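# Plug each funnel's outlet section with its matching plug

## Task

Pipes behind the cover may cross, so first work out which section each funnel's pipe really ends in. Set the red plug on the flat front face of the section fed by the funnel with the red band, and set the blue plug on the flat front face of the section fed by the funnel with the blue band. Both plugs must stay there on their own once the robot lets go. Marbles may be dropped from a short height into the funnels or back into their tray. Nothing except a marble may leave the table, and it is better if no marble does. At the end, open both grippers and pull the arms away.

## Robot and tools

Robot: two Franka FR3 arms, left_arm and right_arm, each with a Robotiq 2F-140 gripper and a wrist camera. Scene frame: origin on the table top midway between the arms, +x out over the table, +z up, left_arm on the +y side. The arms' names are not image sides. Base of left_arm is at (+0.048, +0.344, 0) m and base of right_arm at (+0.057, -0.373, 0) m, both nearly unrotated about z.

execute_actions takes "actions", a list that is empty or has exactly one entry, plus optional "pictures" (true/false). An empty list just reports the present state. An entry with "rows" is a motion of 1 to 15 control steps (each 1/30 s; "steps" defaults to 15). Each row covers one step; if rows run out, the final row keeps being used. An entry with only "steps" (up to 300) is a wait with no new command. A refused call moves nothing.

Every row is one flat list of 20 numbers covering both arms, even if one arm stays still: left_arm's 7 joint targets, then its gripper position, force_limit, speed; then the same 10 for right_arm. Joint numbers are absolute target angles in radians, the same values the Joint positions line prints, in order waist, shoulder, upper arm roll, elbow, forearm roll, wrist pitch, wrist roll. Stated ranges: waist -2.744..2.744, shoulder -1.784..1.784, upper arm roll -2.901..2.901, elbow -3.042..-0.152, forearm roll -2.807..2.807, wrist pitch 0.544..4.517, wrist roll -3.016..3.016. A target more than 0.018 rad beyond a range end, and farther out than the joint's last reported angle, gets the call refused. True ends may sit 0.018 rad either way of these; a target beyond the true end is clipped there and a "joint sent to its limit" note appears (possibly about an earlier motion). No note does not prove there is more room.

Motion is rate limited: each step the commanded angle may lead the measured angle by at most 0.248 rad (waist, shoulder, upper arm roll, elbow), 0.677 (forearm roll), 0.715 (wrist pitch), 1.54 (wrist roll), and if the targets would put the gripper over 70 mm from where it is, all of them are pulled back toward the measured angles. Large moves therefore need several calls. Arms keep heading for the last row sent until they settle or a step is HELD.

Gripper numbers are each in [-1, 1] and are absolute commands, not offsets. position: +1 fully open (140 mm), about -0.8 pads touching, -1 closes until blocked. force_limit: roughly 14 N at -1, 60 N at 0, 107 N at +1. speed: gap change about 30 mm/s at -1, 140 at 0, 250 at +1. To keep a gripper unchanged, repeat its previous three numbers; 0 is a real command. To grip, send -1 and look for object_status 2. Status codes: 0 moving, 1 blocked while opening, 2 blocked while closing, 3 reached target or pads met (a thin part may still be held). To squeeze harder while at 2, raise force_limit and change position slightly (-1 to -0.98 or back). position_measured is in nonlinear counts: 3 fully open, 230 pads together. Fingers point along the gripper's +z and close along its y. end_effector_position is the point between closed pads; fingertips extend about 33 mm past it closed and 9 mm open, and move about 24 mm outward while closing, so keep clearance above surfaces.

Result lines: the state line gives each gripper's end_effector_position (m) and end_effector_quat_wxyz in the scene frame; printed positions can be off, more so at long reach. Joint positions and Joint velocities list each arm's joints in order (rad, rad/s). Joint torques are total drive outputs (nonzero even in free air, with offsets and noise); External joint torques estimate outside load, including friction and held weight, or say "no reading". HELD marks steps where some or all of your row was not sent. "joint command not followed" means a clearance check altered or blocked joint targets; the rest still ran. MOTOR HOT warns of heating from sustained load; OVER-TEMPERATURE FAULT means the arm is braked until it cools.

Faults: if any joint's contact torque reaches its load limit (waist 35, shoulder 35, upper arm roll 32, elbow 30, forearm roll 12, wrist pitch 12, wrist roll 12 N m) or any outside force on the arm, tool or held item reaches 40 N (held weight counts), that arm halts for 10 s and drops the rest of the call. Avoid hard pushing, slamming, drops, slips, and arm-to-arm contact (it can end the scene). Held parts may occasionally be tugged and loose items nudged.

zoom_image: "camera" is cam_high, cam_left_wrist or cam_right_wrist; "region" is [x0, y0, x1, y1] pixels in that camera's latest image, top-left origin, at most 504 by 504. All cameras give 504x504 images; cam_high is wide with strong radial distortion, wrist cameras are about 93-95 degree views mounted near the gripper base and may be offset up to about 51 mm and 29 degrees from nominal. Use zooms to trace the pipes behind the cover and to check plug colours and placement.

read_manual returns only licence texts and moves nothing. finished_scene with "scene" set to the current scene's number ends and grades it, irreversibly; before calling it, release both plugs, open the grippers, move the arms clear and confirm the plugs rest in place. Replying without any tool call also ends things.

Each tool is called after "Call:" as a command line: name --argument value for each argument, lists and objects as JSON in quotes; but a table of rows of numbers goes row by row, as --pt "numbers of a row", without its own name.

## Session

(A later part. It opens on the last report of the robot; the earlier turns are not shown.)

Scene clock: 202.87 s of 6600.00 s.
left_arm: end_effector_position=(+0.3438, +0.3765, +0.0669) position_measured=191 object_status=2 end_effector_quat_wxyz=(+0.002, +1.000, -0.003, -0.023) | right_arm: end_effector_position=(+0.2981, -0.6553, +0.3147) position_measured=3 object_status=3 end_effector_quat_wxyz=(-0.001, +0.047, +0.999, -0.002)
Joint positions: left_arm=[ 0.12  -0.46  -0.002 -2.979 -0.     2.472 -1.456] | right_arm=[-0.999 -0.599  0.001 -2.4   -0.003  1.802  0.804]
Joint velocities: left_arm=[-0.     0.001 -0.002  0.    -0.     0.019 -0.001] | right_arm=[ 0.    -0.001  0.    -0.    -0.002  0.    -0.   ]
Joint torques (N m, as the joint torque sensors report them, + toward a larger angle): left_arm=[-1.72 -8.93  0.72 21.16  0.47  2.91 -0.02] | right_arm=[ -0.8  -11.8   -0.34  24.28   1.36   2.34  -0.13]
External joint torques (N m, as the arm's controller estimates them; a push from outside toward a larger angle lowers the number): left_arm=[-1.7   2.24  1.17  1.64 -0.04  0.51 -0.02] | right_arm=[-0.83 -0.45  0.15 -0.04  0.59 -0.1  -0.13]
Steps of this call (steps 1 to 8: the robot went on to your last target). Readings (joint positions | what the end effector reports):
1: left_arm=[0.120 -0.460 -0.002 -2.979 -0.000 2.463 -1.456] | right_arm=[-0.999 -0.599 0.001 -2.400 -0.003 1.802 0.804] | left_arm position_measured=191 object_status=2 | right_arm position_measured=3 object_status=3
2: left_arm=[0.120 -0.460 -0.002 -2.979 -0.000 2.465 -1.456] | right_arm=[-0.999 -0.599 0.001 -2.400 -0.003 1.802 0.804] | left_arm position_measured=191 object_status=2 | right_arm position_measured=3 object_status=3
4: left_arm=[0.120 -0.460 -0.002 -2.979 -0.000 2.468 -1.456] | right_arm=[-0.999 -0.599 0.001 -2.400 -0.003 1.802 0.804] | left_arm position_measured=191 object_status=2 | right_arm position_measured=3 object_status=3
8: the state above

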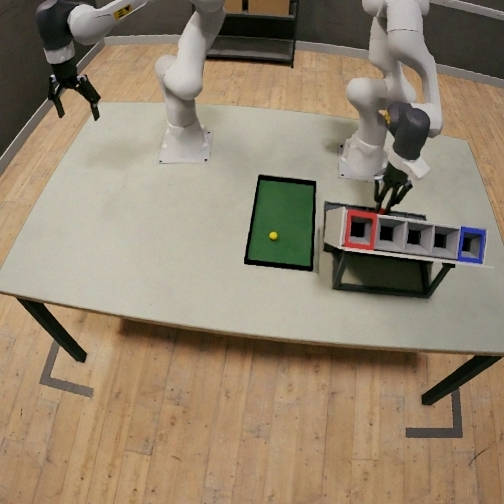

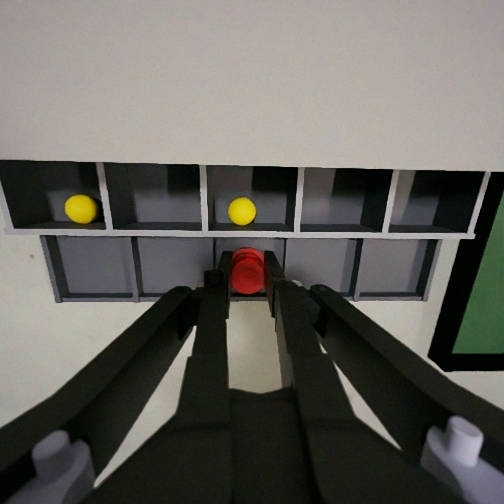

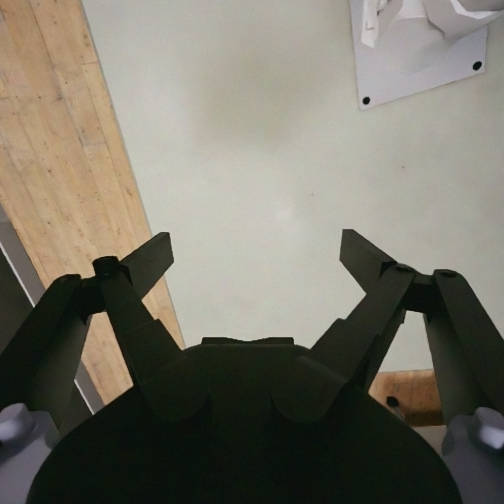

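Call:
execute_actions --actions '[{"rows":[[0.118,-0.445,0,-2.982,0,2.493,-1.46,-1,-0.4,-0.5,-1.0,-0.6,0,-2.4,0,1.8,0.8,1,0,0],[0.118,-0.445,0,-2.982,0,2.493,-1.46,-1,-0.4,-0.5,-1.0,-0.6,0,-2.4,0,1.8,0.8,1,0,0],[0.118,-0.445,0,-2.982,0,2.493,-1.46,-1,-0.4,-0.5,-1.0,-0.6,0,-2.4,0,1.8,0.8,1,0,0],[0.118,-0.445,0,-2.982,0,2.493,-1.46,-1,-0.4,-0.5,-1.0,-0.6,0,-2.4,0,1.8,0.8,1,0,0],[0.118,-0.445,0,-2.982,0,2.493,-1.46,-1,-0.4,-0.5,-1.0,-0.6,0,-2.4,0,1.8,0.8,1,0,0],[0.118,-0.445,0,-2.982,0,2.493,-1.46,-1,-0.4,-0.5,-1.0,-0.6,0,-2.4,0,1.8,0.8,1,0,0],[0.118,-0.445,0,-2.982,0,2.493,-1.46,-0.1,-0.4,-0.5,-1.0,-0.6,0,-2.4,0,1.8,0.8,1,0,0]],"steps":15}]'

Call:
execute_actions --actions '[{"rows":[[0.118,-0.48,0,-2.973,0,2.42,-1.46,-0.1,-0.4,-0.5,-1.0,-0.6,0,-2.4,0,1.8,0.8,1,0,0],[0.118,-0.48,0,-2.973,0,2.42,-1.46,-0.1,-0.4,-0.5,-1.0,-0.6,0,-2.4,0,1.8,0.8,1,0,0],[0.118,-0.48,0,-2.973,0,2.42,-1.46,-0.1,-0.4,-0.5,-1.0,-0.6,0,-2.4,0,1.8,0.8,1,0,0],[0.118,-0.54,0,-2.953,0,2.32,-1.46,-0.1,-0.4,-0.5,-1.0,-0.6,0,-2.4,0,1.8,0.8,1,0,0],[0.118,-0.54,0,-2.953,0,2.32,-1.46,-0.1,-0.4,-0.5,-1.0,-0.6,0,-2.4,0,1.8,0.8,1,0,0],[0.118,-0.54,0,-2.953,0,2.32,-1.46,-0.1,-0.4,-0.5,-1.0,-0.6,0,-2.4,0,1.8,0.8,1,0,0],[0.118,-0.6,0,-2.925,0,2.23,-1.46,-0.1,-0.4,-0.5,-1.0,-0.6,0,-2.4,0,1.8,0.8,1,0,0],[0.118,-0.6,0,-2.925,0,2.23,-1.46,-0.1,-0.4,-0.5,-1.0,-0.6,0,-2.4,0,1.8,0.8,1,0,0],[0.118,-0.6,0,-2.925,0,2.23,-1.46,-0.1,-0.4,-0.5,-1.0,-0.6,0,-2.4,0,1.8,0.8,1,0,0],[0.118,-0.68,0,-2.88,0,2.16,-1.46,-0.1,-0.4,-0.5,-1.0,-0.6,0,-2.4,0,1.8,0.8,1,0,0]],"steps":15}]'

Call:
execute_actions --actions '[{"rows":[[0.725,-0.6,0,-2.78,0,2.2,-0.85,-0.1,-0.4,-0.5,-1.0,-0.6,0,-2.4,0,1.8,0.8,1,0,0]],"steps":13}]' --pictures false

Call:
execute_actions --actions '[{"rows":[[0.725,-0.4,0,-2.65,0,2.28,-0.85,-0.1,-0.4,-0.5,-1.0,-0.6,0,-2.4,0,1.8,0.8,1,0,0],[0.725,-0.4,0,-2.65,0,2.28,-0.85,-0.1,-0.4,-0.5,-1.0,-0.6,0,-2.4,0,1.8,0.8,1,0,0],[0.725,-0.4,0,-2.65,0,2.28,-0.85,-0.1,-0.4,-0.5,-1.0,-0.6,0,-2.4,0,1.8,0.8,1,0,0],[0.725,-0.4,0,-2.65,0,2.28,-0.85,-0.1,-0.4,-0.5,-1.0,-0.6,0,-2.4,0,1.8,0.8,1,0,0],[0.725,-0.4,0,-2.65,0,2.28,-0.85,-0.1,-0.4,-0.5,-1.0,-0.6,0,-2.4,0,1.8,0.8,1,0,0],[0.725,-0.164,0,-2.509,0,2.349,-0.85,-0.1,-0.4,-0.5,-1.0,-0.6,0,-2.4,0,1.8,0.8,1,0,0]],"steps":15}]' --pictures false

Call:
execute_actions --actions '[{"steps":10}]'

Scene clock: 221.20 s of 6600.00 s.
left_arm: end_effector_position=(+0.3445, +0.3766, +0.0634) position_measured=155 object_status=0 end_effector_quat_wxyz=(+0.002, +1.000, -0.003, -0.022) | right_arm: end_effector_position=(+0.2981, -0.6553, +0.3147) position_measured=3 object_status=3 end_effector_quat_wxyz=(-0.001, +0.047, +0.999, -0.002)
Joint positions: left_arm=[ 0.12  -0.447 -0.001 -2.981 -0.     2.489 -1.456] | right_arm=[-0.999 -0.599  0.001 -2.4   -0.003  1.802  0.804]
Joint velocities: left_arm=[-0.001  0.001  0.     0.    -0.     0.005  0.001] | right_arm=[ 0.    -0.001 -0.     0.    -0.001 -0.     0.   ]
Joint torques (N m, as the joint torque sensors report them, + toward a larger angle): left_arm=[-1.88 -9.46  1.14 20.31  0.43  2.9  -0.16] | right_arm=[ -0.31 -11.85   0.25  24.26   1.37   2.33  -0.03]
External joint torques (N m, as the arm's controller estimates them; a push from outside toward a larger angle lowers the number): left_arm=[-1.89  1.96  1.54  1.   -0.07  0.49 -0.16] | right_arm=[-0.33 -0.38  0.75 -0.16  0.61 -0.13 -0.03]
Steps of this call (steps 1 to 30: the robot went on to your last target; steps 31 to 90: nothing new was sent; then 14.83 s passed at rest; steps 91 to 105: all 15 steps of this action). Readings (joint positions | what the end effector reports):
91: left_arm=[0.120 -0.458 -0.002 -2.979 -0.000 2.478 -1.456] | right_arm=[-0.999 -0.599 0.001 -2.400 -0.003 1.802 0.804] | left_arm position_measured=191 object_status=2 | right_arm position_measured=3 object_status=3
92: left_arm=[0.120 -0.454 -0.002 -2.979 -0.000 2.480 -1.456] | right_arm=[-0.999 -0.599 0.001 -2.400 -0.003 1.802 0.804] | left_arm position_measured=191 object_status=2 | right_arm position_measured=3 object_status=3
94: left_arm=[0.120 -0.450 -0.002 -2.980 -0.000 2.483 -1.456] | right_arm=[-0.999 -0.599 0.001 -2.400 -0.003 1.802 0.804] | left_arm position_measured=191 object_status=2 | right_arm position_measured=3 object_status=3
98: left_arm=[0.120 -0.447 -0.001 -2.981 -0.000 2.487 -1.456] | right_arm=[-0.999 -0.599 0.001 -2.400 -0.003 1.802 0.804] | left_arm position_measured=191 object_status=0 | right_arm position_measured=3 object_status=3
105: the state above

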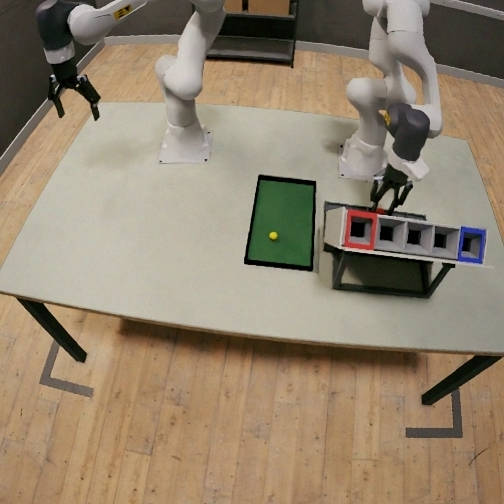

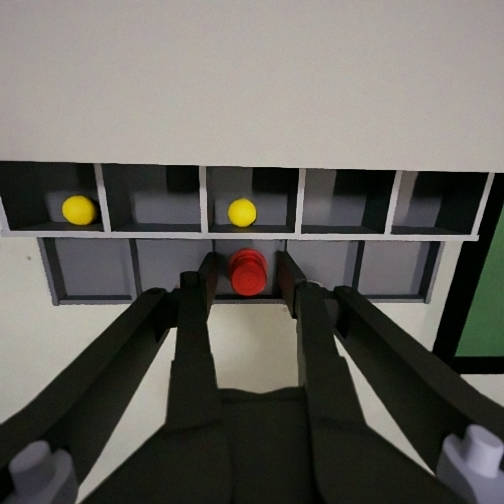

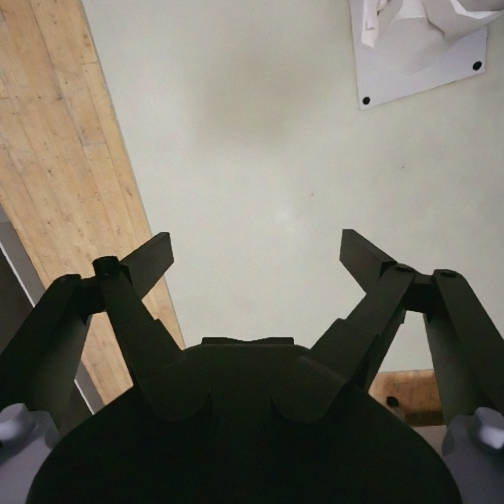

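Scene clock: 221.70 s of 6600.00 s.
left_arm: end_effector_position=(+0.3621, +0.3785, +0.1525) position_measured=141 object_status=3 end_effector_quat_wxyz=(-0.001, +1.000, -0.003, +0.005) | right_arm: end_effector_position=(+0.2981, -0.6553, +0.3147) position_measured=3 object_status=3 end_effector_quat_wxyz=(-0.001, +0.047, +0.999, -0.002)
Joint positions: left_arm=[ 0.12  -0.675 -0.001 -2.88  -0.     2.215 -1.456] | right_arm=[-0.999 -0.599  0.001 -2.4   -0.003  1.802  0.804]
Joint velocities: left_arm=[-0.001 -0.103 -0.     0.049  0.001 -0.292  0.   ] | right_arm=[ 0.001  0.001  0.     0.001 -0.     0.001  0.002]
Joint torques (N m, as the joint torque sensors report them, + toward a larger angle): left_arm=[-1.52 -5.33 -0.22 23.2   0.75  1.56 -0.03] | right_arm=[ -0.55 -11.36  -0.23  23.72   1.31   2.46  -0.07]
External joint torques (N m, as the arm's controller estimates them; a push from outside toward a larger angle lowers the number): left_arm=[-1.54 -1.23  0.37  3.3   0.07 -0.48 -0.04] | right_arm=[-0.56  0.09  0.28 -0.76  0.54 -0.01 -0.07]
Steps of this call (steps 1 to 15: all 15 steps of this action). Readings (joint positions | what the end effector reports):
1: left_arm=[0.120 -0.453 -0.001 -2.980 -0.000 2.478 -1.456] | right_arm=[-0.999 -0.599 0.001 -2.400 -0.003 1.802 0.804] | left_arm position_measured=150 object_status=0 | right_arm position_measured=3 object_status=3
2: left_arm=[0.120 -0.461 -0.001 -2.979 -0.000 2.468 -1.456] | right_arm=[-0.999 -0.599 0.001 -2.400 -0.003 1.802 0.804] | left_arm position_measured=146 object_status=0 | right_arm position_measured=3 object_status=3
4: left_arm=[0.120 -0.483 -0.001 -2.974 -0.000 2.435 -1.456] | right_arm=[-0.999 -0.599 0.001 -2.400 -0.003 1.802 0.804] | left_arm position_measured=141 object_status=0 | right_arm position_measured=3 object_status=3
8: left_arm=[0.120 -0.558 -0.001 -2.945 -0.000 2.344 -1.456] | right_arm=[-0.999 -0.599 0.001 -2.400 -0.003 1.802 0.804] | left_arm position_measured=141 object_status=0 | right_arm position_measured=3 object_status=3
15: the state above

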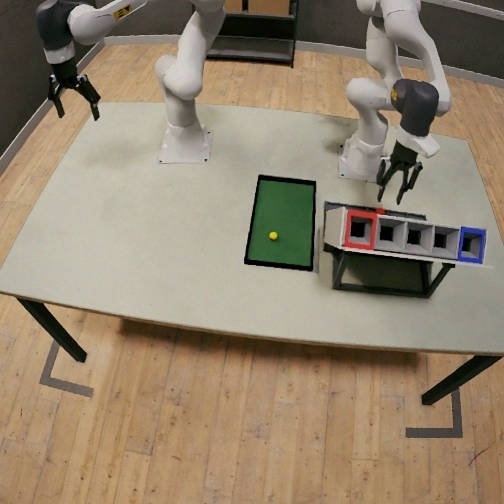

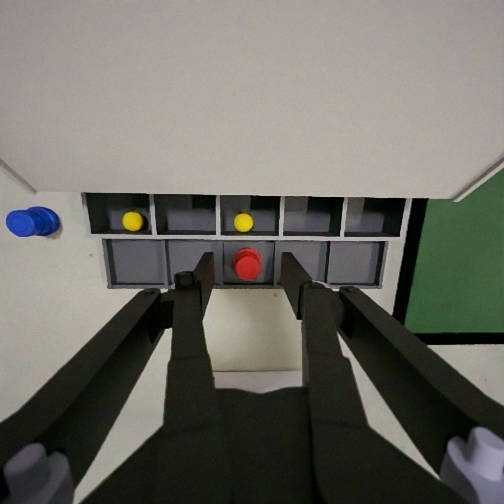

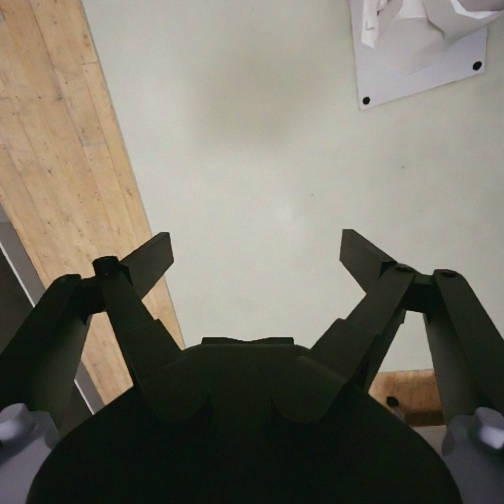

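Scene clock: 222.13 s of 6600.00 s.
left_arm: end_effector_position=(+0.3123, +0.5691, +0.1722) position_measured=141 object_status=3 end_effector_quat_wxyz=(-0.006, +0.997, +0.081, +0.012) | right_arm: end_effector_position=(+0.2981, -0.6553, +0.3147) position_measured=3 object_status=3 end_effector_quat_wxyz=(-0.001, +0.047, +0.999, -0.002)
Joint positions: left_arm=[ 0.712 -0.603  0.006 -2.782 -0.001  2.205 -1.026] | right_arm=[-0.999 -0.599  0.001 -2.4   -0.003  1.802  0.804]
Joint velocities: left_arm=[ 0.158  0.011 -0.018  0.003  0.002 -0.015  0.568] | right_arm=[-0.001 -0.001  0.001 -0.001  0.001 -0.001  0.001]
Joint torques (N m, as the joint torque sensors report them, + toward a larger angle): left_arm=[-0.49 -7.9  -2.86 25.53  0.82  2.19  0.44] | right_arm=[ -1.2  -12.09  -0.66  23.76   1.29   2.33   0.  ]
External joint torques (N m, as the arm's controller estimates them; a push from outside toward a larger angle lowers the number): left_arm=[ 1.12  2.36 -0.9   2.07  0.13 -0.43  0.44] | right_arm=[-1.19 -0.76 -0.13 -0.54  0.52 -0.11  0.  ]
Steps of this call (steps 1 to 13: all 13 steps of this action). Readings (joint positions | what the end effector reports):
1: left_arm=[0.166 -0.662 -0.012 -2.863 -0.001 2.210 -1.410] | right_arm=[-0.999 -0.599 0.001 -2.400 -0.003 1.802 0.804] | left_arm position_measured=141 object_status=3 | right_arm position_measured=3 object_status=3
2: left_arm=[0.227 -0.646 -0.011 -2.840 -0.001 2.209 -1.365] | right_arm=[-0.999 -0.599 0.001 -2.400 -0.003 1.802 0.804] | left_arm position_measured=141 object_status=3 | right_arm position_measured=3 object_status=3
4: left_arm=[0.354 -0.625 -0.007 -2.810 -0.001 2.209 -1.284] | right_arm=[-0.999 -0.599 0.001 -2.400 -0.003 1.802 0.804] | left_arm position_measured=141 object_status=3 | right_arm position_measured=3 object_status=3
8: left_arm=[0.605 -0.608 -0.001 -2.786 -0.001 2.209 -1.151] | right_arm=[-0.999 -0.599 0.001 -2.400 -0.003 1.802 0.804] | left_arm position_measured=141 object_status=3 | right_arm position_measured=3 object_status=3
13: the state above

Scene clock: 222.63 s of 6600.00 s.
left_arm: end_effector_position=(+0.3830, +0.6342, +0.1276) position_measured=141 object_status=3 end_effector_quat_wxyz=(+0.006, +1.000, +0.016, -0.006) | right_arm: end_effector_position=(+0.2981, -0.6553, +0.3147) position_measured=3 object_status=3 end_effector_quat_wxyz=(-0.001, +0.047, +0.999, -0.002)
Joint positions: left_arm=[ 0.723 -0.166  0.001 -2.515 -0.002  2.332 -0.887] | right_arm=[-0.999 -0.599  0.001 -2.4   -0.003  1.802  0.804]
Joint velocities: left_arm=[ 0.001  0.005 -0.002  0.054  0.     0.085  0.109] | right_arm=[-0.    -0.    -0.    -0.    -0.001  0.001 -0.   ]
Joint torques (N m, as the joint torque sensors report them, + toward a larger angle): left_arm=[  0.94 -22.45  -1.32  24.94   0.91   3.     0.45] | right_arm=[ -0.69 -11.71   0.17  23.77   1.43   2.35  -0.08]
External joint torques (N m, as the arm's controller estimates them; a push from outside toward a larger angle lowers the number): left_arm=[ 1.01  1.72 -1.09  3.41  0.32  0.56  0.45] | right_arm=[-0.68 -0.3   0.73 -0.6   0.66 -0.1  -0.08]
Steps of this call (steps 1 to 15: all 15 steps of this action). Readings (joint positions | what the end effector reports):
1: left_arm=[0.717 -0.562 0.005 -2.750 -0.001 2.213 -1.008] | right_arm=[-0.999 -0.599 0.001 -2.400 -0.003 1.802 0.804] | left_arm position_measured=141 object_status=3 | right_arm position_measured=3 object_status=3
2: left_arm=[0.719 -0.507 0.005 -2.711 -0.001 2.227 -0.992] | right_arm=[-0.999 -0.599 0.001 -2.400 -0.003 1.802 0.804] | left_arm position_measured=141 object_status=3 | right_arm position_measured=3 object_status=3
4: left_arm=[0.721 -0.441 0.003 -2.675 -0.001 2.245 -0.965] | right_arm=[-0.999 -0.599 0.001 -2.400 -0.003 1.802 0.804] | left_arm position_measured=141 object_status=3 | right_arm position_measured=3 object_status=3
8: left_arm=[0.723 -0.253 0.002 -2.553 -0.002 2.294 -0.926] | right_arm=[-0.999 -0.599 0.001 -2.400 -0.003 1.802 0.804] | left_arm position_measured=141 object_status=3 | right_arm position_measured=3 object_status=3
15: the state above

Scene clock: 222.97 s of 6600.00 s.
left_arm: end_effector_position=(+0.3876, +0.6382, +0.1304) position_measured=141 object_status=3 end_effector_quat_wxyz=(+0.001, +1.000, +0.005, +0.000) | right_arm: end_effector_position=(+0.2981, -0.6553, +0.3147) position_measured=3 object_status=3 end_effector_quat_wxyz=(-0.001, +0.047, +0.999, -0.002)
Joint positions: left_arm=[ 0.723 -0.166  0.001 -2.511 -0.002  2.345 -0.865] | right_arm=[-0.999 -0.599  0.001 -2.4   -0.003  1.802  0.804]
Joint velocities: left_arm=[-0.001  0.001 -0.     0.001 -0.     0.01   0.037] | right_arm=[-0.002 -0.     0.001 -0.     0.    -0.001 -0.   ]
Joint torques (N m, as the joint torque sensors report them, + toward a larger angle): left_arm=[  1.45 -22.55  -1.21  23.85   0.88   2.92   0.37] | right_arm=[ -0.34 -12.52   0.64  24.54   1.33   2.28   0.02]
External joint torques (N m, as the arm's controller estimates them; a push from outside toward a larger angle lowers the number): left_arm=[ 1.53  1.15 -0.96  2.1   0.28  0.4   0.37] | right_arm=[-0.3  -1.17  1.19  0.17  0.56 -0.17  0.02]
Steps of this call (steps 1 to 10: the robot went on to your last target). Readings (joint positions | what the end effector reports):
1: left_arm=[0.723 -0.166 0.001 -2.513 -0.002 2.335 -0.884] | right_arm=[-0.999 -0.599 0.001 -2.400 -0.003 1.802 0.804] | left_arm position_measured=141 object_status=3 | right_arm position_measured=3 object_status=3
2: left_arm=[0.723 -0.166 0.001 -2.512 -0.002 2.337 -0.881] | right_arm=[-0.999 -0.599 0.001 -2.400 -0.003 1.802 0.804] | left_arm position_measured=141 object_status=3 | right_arm position_measured=3 object_status=3
4: left_arm=[0.723 -0.166 0.001 -2.511 -0.002 2.340 -0.875] | right_arm=[-0.999 -0.599 0.001 -2.400 -0.003 1.802 0.804] | left_arm position_measured=141 object_status=3 | right_arm position_measured=3 object_status=3
8: left_arm=[0.723 -0.166 0.001 -2.511 -0.002 2.344 -0.868] | right_arm=[-0.999 -0.599 0.001 -2.400 -0.003 1.802 0.804] | left_arm position_measured=141 object_status=3 | right_arm position_measured=3 object_status=3
10: the state above

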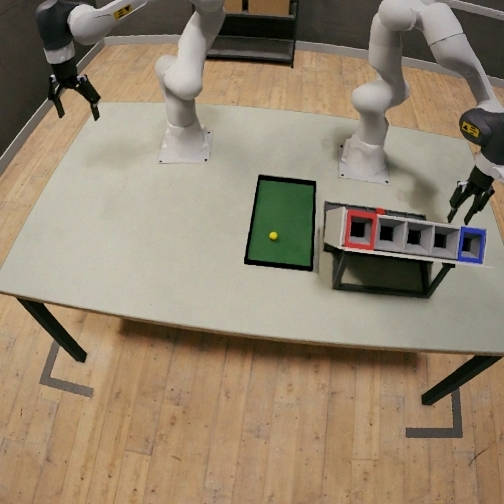

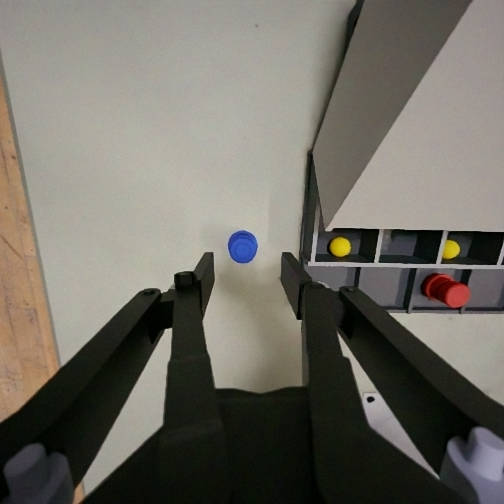

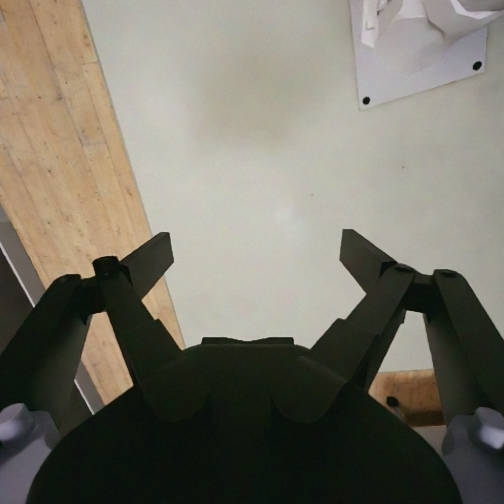

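Call:
execute_actions --actions '[{"rows":[[0.727,-0.125,0,-2.522,0,2.44,-0.85,-0.1,-0.4,-0.5,-1.0,-0.6,0,-2.4,0,1.8,0.8,1,0,0],[0.727,-0.125,0,-2.522,0,2.44,-0.85,-0.1,-0.4,-0.5,-1.0,-0.6,0,-2.4,0,1.8,0.8,1,0,0],[0.727,-0.125,0,-2.522,0,2.44,-0.85,-0.1,-0.4,-0.5,-1.0,-0.6,0,-2.4,0,1.8,0.8,1,0,0],[0.727,-0.085,0,-2.535,0,2.51,-0.85,-0.1,-0.4,-0.5,-1.0,-0.6,0,-2.4,0,1.8,0.8,1,0,0],[0.727,-0.085,0,-2.535,0,2.51,-0.85,-0.1,-0.4,-0.5,-1.0,-0.6,0,-2.4,0,1.8,0.8,1,0,0],[0.727,-0.085,0,-2.535,0,2.51,-0.85,-0.1,-0.4,-0.5,-1.0,-0.6,0,-2.4,0,1.8,0.8,1,0,0],[0.727,-0.04,0,-2.545,0,2.56,-0.85,-0.1,-0.4,-0.5,-1.0,-0.6,0,-2.4,0,1.8,0.8,1,0,0],[0.727,-0.04,0,-2.545,0,2.56,-0.85,-0.1,-0.4,-0.5,-1.0,-0.6,0,-2.4,0,1.8,0.8,1,0,0],[0.727,-0.04,0,-2.545,0,2.56,-0.85,-0.1,-0.4,-0.5,-1.0,-0.6,0,-2.4,0,1.8,0.8,1,0,0],[0.727,0.011,0,-2.549,0,2.563,-0.85,-0.1,-0.4,-0.5,-1.0,-0.6,0,-2.4,0,1.8,0.8,1,0,0]],"steps":15}]' --pictures false

Call:
execute_actions --actions '[{"steps":6}]' --pictures false

Call:
execute_actions --actions '[{"rows":[[0.727,0.011,0,-2.549,0,2.563,-0.85,-1,-0.4,-0.5,-1.0,-0.6,0,-2.4,0,1.8,0.8,1,0,0]],"steps":15}]' --pictures false

Call:
execute_actions --actions '[{"steps":4}]'

Call:
execute_actions --actions '[{"rows":[[0.727,-0.07,0,-2.54,0,2.43,-0.85,-1,-0.4,-0.5,-1.0,-0.6,0,-2.4,0,1.8,0.8,1,0,0],[0.727,-0.07,0,-2.54,0,2.43,-0.85,-1,-0.4,-0.5,-1.0,-0.6,0,-2.4,0,1.8,0.8,1,0,0],[0.727,-0.07,0,-2.54,0,2.43,-0.85,-1,-0.4,-0.5,-1.0,-0.6,0,-2.4,0,1.8,0.8,1,0,0],[0.727,-0.07,0,-2.54,0,2.43,-0.85,-1,-0.4,-0.5,-1.0,-0.6,0,-2.4,0,1.8,0.8,1,0,0],[0.727,-0.2,0,-2.53,0,2.3,-0.9,-1,-0.4,-0.5,-1.0,-0.6,0,-2.4,0,1.8,0.8,1,0,0],[0.727,-0.2,0,-2.53,0,2.3,-0.9,-1,-0.4,-0.5,-1.0,-0.6,0,-2.4,0,1.8,0.8,1,0,0],[0.727,-0.2,0,-2.53,0,2.3,-0.9,-1,-0.4,-0.5,-1.0,-0.6,0,-2.4,0,1.8,0.8,1,0,0],[0.727,-0.2,0,-2.53,0,2.3,-0.9,-1,-0.4,-0.5,-1.0,-0.6,0,-2.4,0,1.8,0.8,1,0,0],[0.727,-0.37,0,-2.66,0,2.287,-1.005,-1,-0.4,-0.5,-1.0,-0.6,0,-2.4,0,1.8,0.8,1,0,0],[0.727,-0.37,0,-2.66,0,2.287,-1.005,-1,-0.4,-0.5,-1.0,-0.6,0,-2.4,0,1.8,0.8,1,0,0],[0.727,-0.37,0,-2.66,0,2.287,-1.005,-1,-0.4,-0.5,-1.0,-0.6,0,-2.4,0,1.8,0.8,1,0,0],[0.727,-0.37,0,-2.66,0,2.287,-1.005,-1,-0.4,-0.5,-1.0,-0.6,0,-2.4,0,1.8,0.8,1,0,0],[0.65,-0.5,0,-2.77,0,2.287,-1.005,-1,-0.4,-0.5,-1.0,-0.6,0,-2.4,0,1.8,0.8,1,0,0]],"steps":15}]' --pictures false

Call:
execute_actions --actions '[{"rows":[[0.567,-0.518,0,-2.805,0,2.285,-1.005,-1,-0.4,-0.5,-1.0,-0.6,0,-2.4,0,1.8,0.8,1,0,0]],"steps":15}]'

Scene clock: 239.27 s of 6600.00 s.
left_arm: end_effector_position=(+0.3847, +0.6371, +0.0526) position_measured=141 object_status=3 end_effector_quat_wxyz=(+0.007, +1.000, +0.000, -0.008) | right_arm: end_effector_position=(+0.2981, -0.6553, +0.3147) position_measured=3 object_status=3 end_effector_quat_wxyz=(-0.001, +0.047, +0.999, -0.002)
Joint positions: left_arm=[ 0.725  0.009  0.001 -2.551 -0.002  2.538 -0.854] | right_arm=[-0.999 -0.599  0.001 -2.4   -0.003  1.802  0.804]
Joint velocities: left_arm=[-0.     0.067 -0.001 -0.011  0.     0.115  0.001] | right_arm=[ 0.    -0.001 -0.    -0.    -0.    -0.001  0.002]
Joint torques (N m, as the joint torque sensors report them, + toward a larger angle): left_arm=[  1.83 -28.76  -1.29  22.75   0.78   3.38   0.32] | right_arm=[ -0.68 -12.04  -0.14  24.4    1.45   2.38  -0.1 ]
External joint torques (N m, as the arm's controller estimates them; a push from outside toward a larger angle lowers the number): left_arm=[ 1.84  1.79 -1.29  1.44  0.31  0.49  0.32] | right_arm=[-0.64 -0.59  0.43  0.    0.68 -0.08 -0.1 ]
Steps of this call (steps 1 to 30: the robot went on to your last target; steps 31 to 90: nothing new was sent; then 12.80 s passed at rest; steps 91 to 105: all 15 steps of this action). Readings (joint positions | what the end effector reports):
91: left_arm=[0.723 -0.160 0.001 -2.511 -0.002 2.362 -0.854] | right_arm=[-0.999 -0.599 0.001 -2.400 -0.003 1.802 0.804] | left_arm position_measured=141 object_status=3 | right_arm position_measured=3 object_status=3
92: left_arm=[0.724 -0.151 0.001 -2.512 -0.002 2.376 -0.854] | right_arm=[-0.999 -0.599 0.001 -2.400 -0.003 1.802 0.804] | left_arm position_measured=141 object_status=3 | right_arm position_measured=3 object_status=3
94: left_arm=[0.724 -0.130 0.001 -2.518 -0.002 2.409 -0.854] | right_arm=[-0.999 -0.599 0.001 -2.400 -0.003 1.802 0.804] | left_arm position_measured=141 object_status=3 | right_arm position_measured=3 object_status=3
98: left_arm=[0.725 -0.072 0.001 -2.535 -0.002 2.479 -0.854] | right_arm=[-0.999 -0.599 0.001 -2.400 -0.003 1.802 0.804] | left_arm position_measured=141 object_status=3 | right_arm position_measured=3 object_status=3
105: the state above

Scene clock: 239.47 s of 6600.00 s.
left_arm: end_effector_position=(+0.3881, +0.6401, +0.0533) position_measured=141 object_status=3 end_effector_quat_wxyz=(+0.003, +1.000, +0.000, -0.002) | right_arm: end_effector_position=(+0.2981, -0.6553, +0.3147) position_measured=3 object_status=3 end_effector_quat_wxyz=(-0.001, +0.047, +0.999, -0.002)
Joint positions: left_arm=[ 0.725  0.01   0.001 -2.551 -0.002  2.553 -0.854] | right_arm=[-0.999 -0.599  0.001 -2.4   -0.003  1.802  0.804]
Joint velocities: left_arm=[ 0.001 -0.    -0.     0.001  0.001  0.042  0.   ] | right_arm=[-0.001  0.001 -0.001 -0.001 -0.    -0.     0.   ]
Joint torques (N m, as the joint torque sensors report them, + toward a larger angle): left_arm=[  0.99 -26.48  -1.48  21.58   0.71   2.79   0.24] | right_arm=[ -1.29 -11.91   0.03  23.76   1.5    2.24   0.02]
External joint torques (N m, as the arm's controller estimates them; a push from outside toward a larger angle lowers the number): left_arm=[ 1.    0.71 -1.48  2.52  0.25  0.29  0.24] | right_arm=[-1.27 -0.56  0.58 -0.58  0.73 -0.2   0.02]
Steps of this call (steps 1 to 6: the robot went on to your last target). Readings (joint positions | what the end effector reports):
1: left_arm=[0.725 0.010 0.001 -2.551 -0.002 2.542 -0.854] | right_arm=[-0.999 -0.599 0.001 -2.400 -0.003 1.802 0.804] | left_arm position_measured=141 object_status=3 | right_arm position_measured=3 object_status=3
2: left_arm=[0.725 0.010 0.001 -2.551 -0.002 2.545 -0.854] | right_arm=[-0.999 -0.599 0.001 -2.400 -0.003 1.802 0.804] | left_arm position_measured=141 object_status=3 | right_arm position_measured=3 object_status=3
4: left_arm=[0.725 0.010 0.001 -2.551 -0.002 2.550 -0.854] | right_arm=[-0.999 -0.599 0.001 -2.400 -0.003 1.802 0.804] | left_arm position_measured=141 object_status=3 | right_arm position_measured=3 object_status=3
6: the state above

Scene clock: 239.97 s of 6600.00 s.
left_arm: end_effector_position=(+0.3898, +0.6416, +0.0540) position_measured=191 object_status=0 end_effector_quat_wxyz=(+0.001, +1.000, +0.000, +0.000) | right_arm: end_effector_position=(+0.2981, -0.6553, +0.3147) position_measured=3 object_status=3 end_effector_quat_wxyz=(-0.001, +0.047, +0.999, -0.002)
Joint positions: left_arm=[ 0.725  0.01   0.001 -2.55  -0.002  2.559 -0.854] | right_arm=[-0.999 -0.599  0.001 -2.4   -0.003  1.802  0.804]
Joint velocities: left_arm=[ 0.002  0.001 -0.001  0.001  0.    -0.    -0.   ] | right_arm=[ 0.002 -0.001  0.001 -0.001 -0.001 -0.     0.001]
Joint torques (N m, as the joint torque sensors report them, + toward a larger angle): left_arm=[  1.91 -26.44  -1.14  21.09   0.76   3.09   0.35] | right_arm=[ -1.2  -11.15  -0.5   23.38   1.5    2.36  -0.08]
External joint torques (N m, as the arm's controller estimates them; a push from outside toward a larger angle lowers the number): left_arm=[ 1.89  0.76 -1.16  1.99  0.3   0.55  0.35] | right_arm=[-1.24  0.24 -0.02 -0.98  0.74 -0.09 -0.08]
Steps of this call (steps 1 to 15: all 15 steps of this action). Readings (joint positions | what the end effector reports):
1: left_arm=[0.725 0.010 0.001 -2.550 -0.002 2.555 -0.854] | right_arm=[-0.999 -0.599 0.001 -2.400 -0.003 1.802 0.804] | left_arm position_measured=141 object_status=0 | right_arm position_measured=3 object_status=3
2: left_arm=[0.725 0.010 0.001 -2.550 -0.002 2.556 -0.854] | right_arm=[-0.999 -0.599 0.001 -2.400 -0.003 1.802 0.804] | left_arm position_measured=145 object_status=0 | right_arm position_measured=3 object_status=3
4: left_arm=[0.725 0.010 0.001 -2.550 -0.002 2.557 -0.854] | right_arm=[-0.999 -0.599 0.001 -2.400 -0.003 1.802 0.804] | left_arm position_measured=155 object_status=0 | right_arm position_measured=3 object_status=3
8: left_arm=[0.725 0.010 0.001 -2.550 -0.002 2.559 -0.854] | right_arm=[-0.999 -0.599 0.001 -2.400 -0.003 1.802 0.804] | left_arm position_measured=173 object_status=0 | right_arm position_measured=3 object_status=3
15: the state above

Scene clock: 240.10 s of 6600.00 s.
left_arm: end_effector_position=(+0.3898, +0.6416, +0.0540) position_measured=191 object_status=2 end_effector_quat_wxyz=(+0.001, +1.000, +0.000, +0.000) | right_arm: end_effector_position=(+0.2981, -0.6553, +0.3147) position_measured=3 object_status=3 end_effector_quat_wxyz=(-0.001, +0.047, +0.999, -0.002)
Joint positions: left_arm=[ 0.725  0.01   0.001 -2.55  -0.002  2.559 -0.854] | right_arm=[-0.999 -0.599  0.001 -2.4   -0.003  1.802  0.804]
Joint velocities: left_arm=[ 0.001  0.001 -0.001  0.001  0.002 -0.     0.001] | right_arm=[-0.001 -0.    -0.    -0.    -0.     0.     0.001]
Joint torques (N m, as the joint torque sensors report them, + toward a larger angle): left_arm=[  1.1  -26.63  -0.98  21.53   0.83   3.     0.29] | right_arm=[ -1.69 -11.92   0.02  23.48   1.44   2.33  -0.1 ]
External joint torques (N m, as the arm's controller estimates them; a push from outside toward a larger angle lowers the number): left_arm=[ 1.14  0.57 -0.96  2.44  0.36  0.47  0.29] | right_arm=[-1.63 -0.54  0.61 -0.86  0.68 -0.12 -0.1 ]
Steps of this call (steps 1 to 4: the robot went on to your last target). Readings (joint positions | what the end effector reports):
1: left_arm=[0.725 0.010 0.001 -2.550 -0.002 2.559 -0.854] | right_arm=[-0.999 -0.599 0.001 -2.400 -0.003 1.802 0.804] | left_arm position_measured=191 object_status=0 | right_arm position_measured=3 object_status=3
2: left_arm=[0.725 0.010 0.001 -2.550 -0.002 2.559 -0.854] | right_arm=[-0.999 -0.599 0.001 -2.400 -0.003 1.802 0.804] | left_arm position_measured=191 object_status=2 | right_arm position_measured=3 object_status=3
4: the state above

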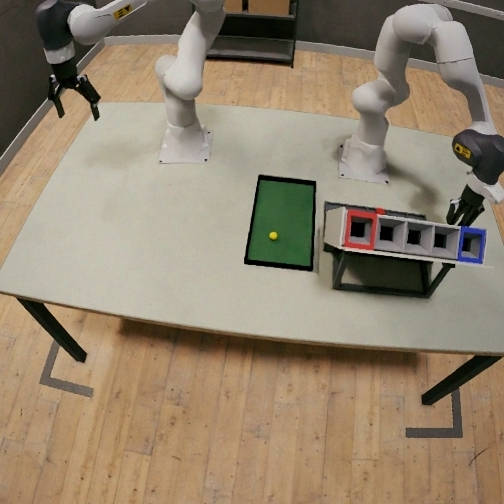

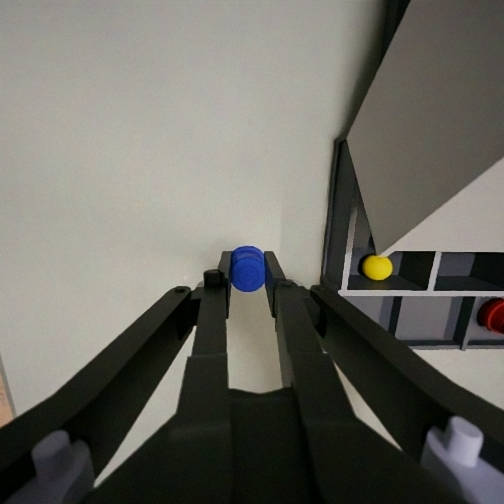

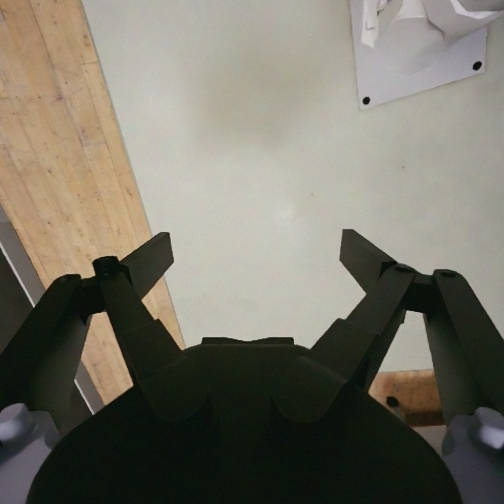

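Scene clock: 240.60 s of 6600.00 s.
left_arm: end_effector_position=(+0.3495, +0.5815, +0.1538) position_measured=191 object_status=2 end_effector_quat_wxyz=(-0.012, +1.000, +0.018, +0.017) | right_arm: end_effector_position=(+0.2981, -0.6553, +0.3147) position_measured=3 object_status=3 end_effector_quat_wxyz=(-0.001, +0.047, +0.999, -0.002)
Joint positions: left_arm=[ 0.676 -0.453  0.002 -2.726 -0.001  2.316 -0.939] | right_arm=[-0.999 -0.599  0.001 -2.4   -0.003  1.802  0.804]
Joint velocities: left_arm=[-0.363 -0.718 -0.082 -0.585 -0.001 -0.182 -0.202] | right_arm=[ 0.001 -0.     0.001  0.001  0.    -0.     0.001]
Joint torques (N m, as the joint torque sensors report them, + toward a larger angle): left_arm=[ 2.4  -6.79  1.95 27.21  0.67  2.77 -0.18] | right_arm=[ -0.35 -12.16   0.14  24.17   1.52   2.3   -0.03]
External joint torques (N m, as the arm's controller estimates them; a push from outside toward a larger angle lowers the number): left_arm=[-1.53 -0.63 -1.49  2.09 -0.12 -0.41 -0.16] | right_arm=[-0.42 -0.77  0.57 -0.24  0.75 -0.16 -0.03]
Steps of this call (steps 1 to 15: all 15 steps of this action). Readings (joint positions | what the end effector reports):
1: left_arm=[0.725 -0.002 0.001 -2.551 -0.002 2.537 -0.854] | right_arm=[-0.999 -0.599 0.001 -2.400 -0.003 1.802 0.804] | left_arm position_measured=191 object_status=2 | right_arm position_measured=3 object_status=3
2: left_arm=[0.725 -0.021 0.001 -2.551 -0.002 2.517 -0.854] | right_arm=[-0.999 -0.599 0.001 -2.400 -0.003 1.802 0.804] | left_arm position_measured=191 object_status=2 | right_arm position_measured=3 object_status=3
4: left_arm=[0.725 -0.052 0.001 -2.544 -0.002 2.490 -0.854] | right_arm=[-0.999 -0.599 0.001 -2.400 -0.003 1.802 0.804] | left_arm position_measured=191 object_status=2 | right_arm position_measured=3 object_status=3
8: left_arm=[0.725 -0.172 0.001 -2.532 -0.002 2.388 -0.869] | right_arm=[-0.999 -0.599 0.001 -2.400 -0.003 1.802 0.804] | left_arm position_measured=191 object_status=2 | right_arm position_measured=3 object_status=3
15: the state above

Scene clock: 241.10 s of 6600.00 s.
left_arm: end_effector_position=(+0.3427, +0.5282, +0.1398) position_measured=191 object_status=2 end_effector_quat_wxyz=(-0.000, +1.000, -0.012, +0.000) | right_arm: end_effector_position=(+0.2981, -0.6553, +0.3147) position_measured=3 object_status=3 end_effector_quat_wxyz=(-0.001, +0.047, +0.999, -0.002)
Joint positions: left_arm=[ 0.569 -0.515 -0.002 -2.804 -0.001  2.289 -0.989] | right_arm=[-0.999 -0.599  0.001 -2.4   -0.003  1.802  0.804]
Joint velocities: left_arm=[-0.001 -0.002  0.001  0.     0.001 -0.006 -0.041] | right_arm=[-0.001  0.    -0.001 -0.    -0.001 -0.     0.001]
Joint torques (N m, as the joint torque sensors report them, + toward a larger angle): left_arm=[ -1.   -12.81   0.46  23.35   0.76   2.11  -0.05] | right_arm=[ -0.32 -12.04  -0.73  23.17   1.37   2.4   -0.07]
External joint torques (N m, as the arm's controller estimates them; a push from outside toward a larger angle lowers the number): left_arm=[-1.03 -0.72  0.88  1.    0.12 -0.43 -0.05] | right_arm=[-0.3  -0.72 -0.19 -1.15  0.61 -0.04 -0.07]
Steps of this call (steps 1 to 15: all 15 steps of this action). Readings (joint positions | what the end effector reports):
1: left_arm=[0.647 -0.476 0.006 -2.748 -0.001 2.312 -0.946] | right_arm=[-0.999 -0.599 0.001 -2.400 -0.003 1.802 0.804] | left_arm position_measured=191 object_status=2 | right_arm position_measured=3 object_status=3
2: left_arm=[0.620 -0.492 0.003 -2.767 -0.001 2.307 -0.951] | right_arm=[-0.999 -0.599 0.001 -2.400 -0.003 1.802 0.804] | left_arm position_measured=191 object_status=2 | right_arm position_measured=3 object_status=3
4: left_arm=[0.588 -0.507 -0.002 -2.789 -0.001 2.300 -0.961] | right_arm=[-0.999 -0.599 0.001 -2.400 -0.003 1.802 0.804] | left_arm position_measured=191 object_status=2 | right_arm position_measured=3 object_status=3
8: left_arm=[0.572 -0.513 -0.002 -2.802 -0.001 2.292 -0.975] | right_arm=[-0.999 -0.599 0.001 -2.400 -0.003 1.802 0.804] | left_arm position_measured=191 object_status=2 | right_arm position_measured=3 object_status=3
15: the state above

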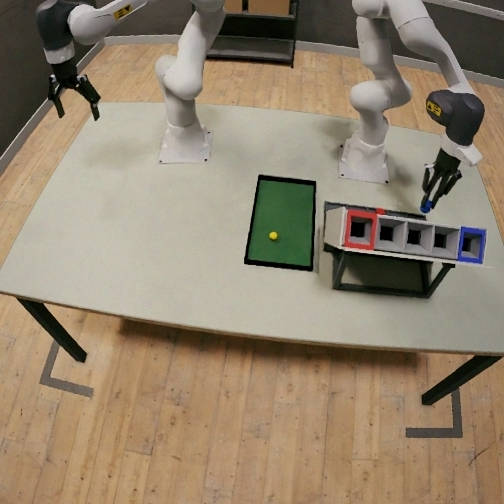

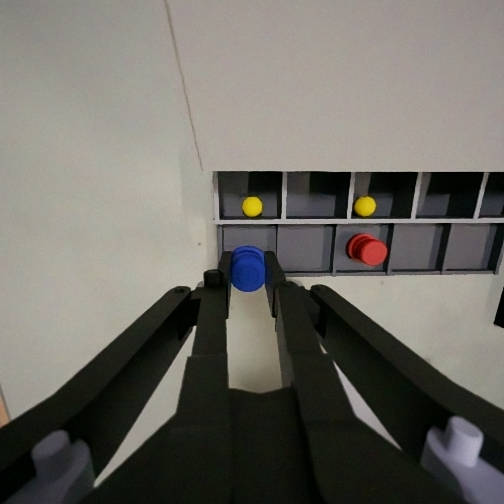

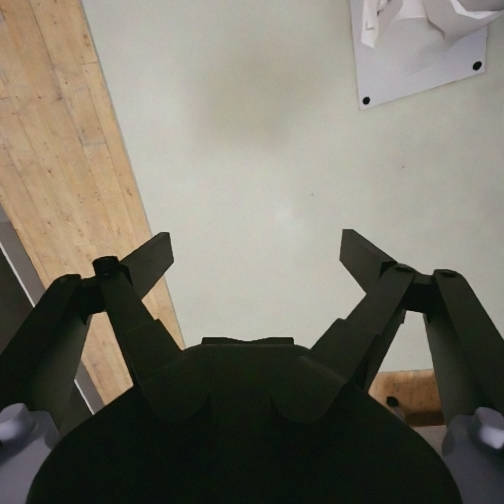

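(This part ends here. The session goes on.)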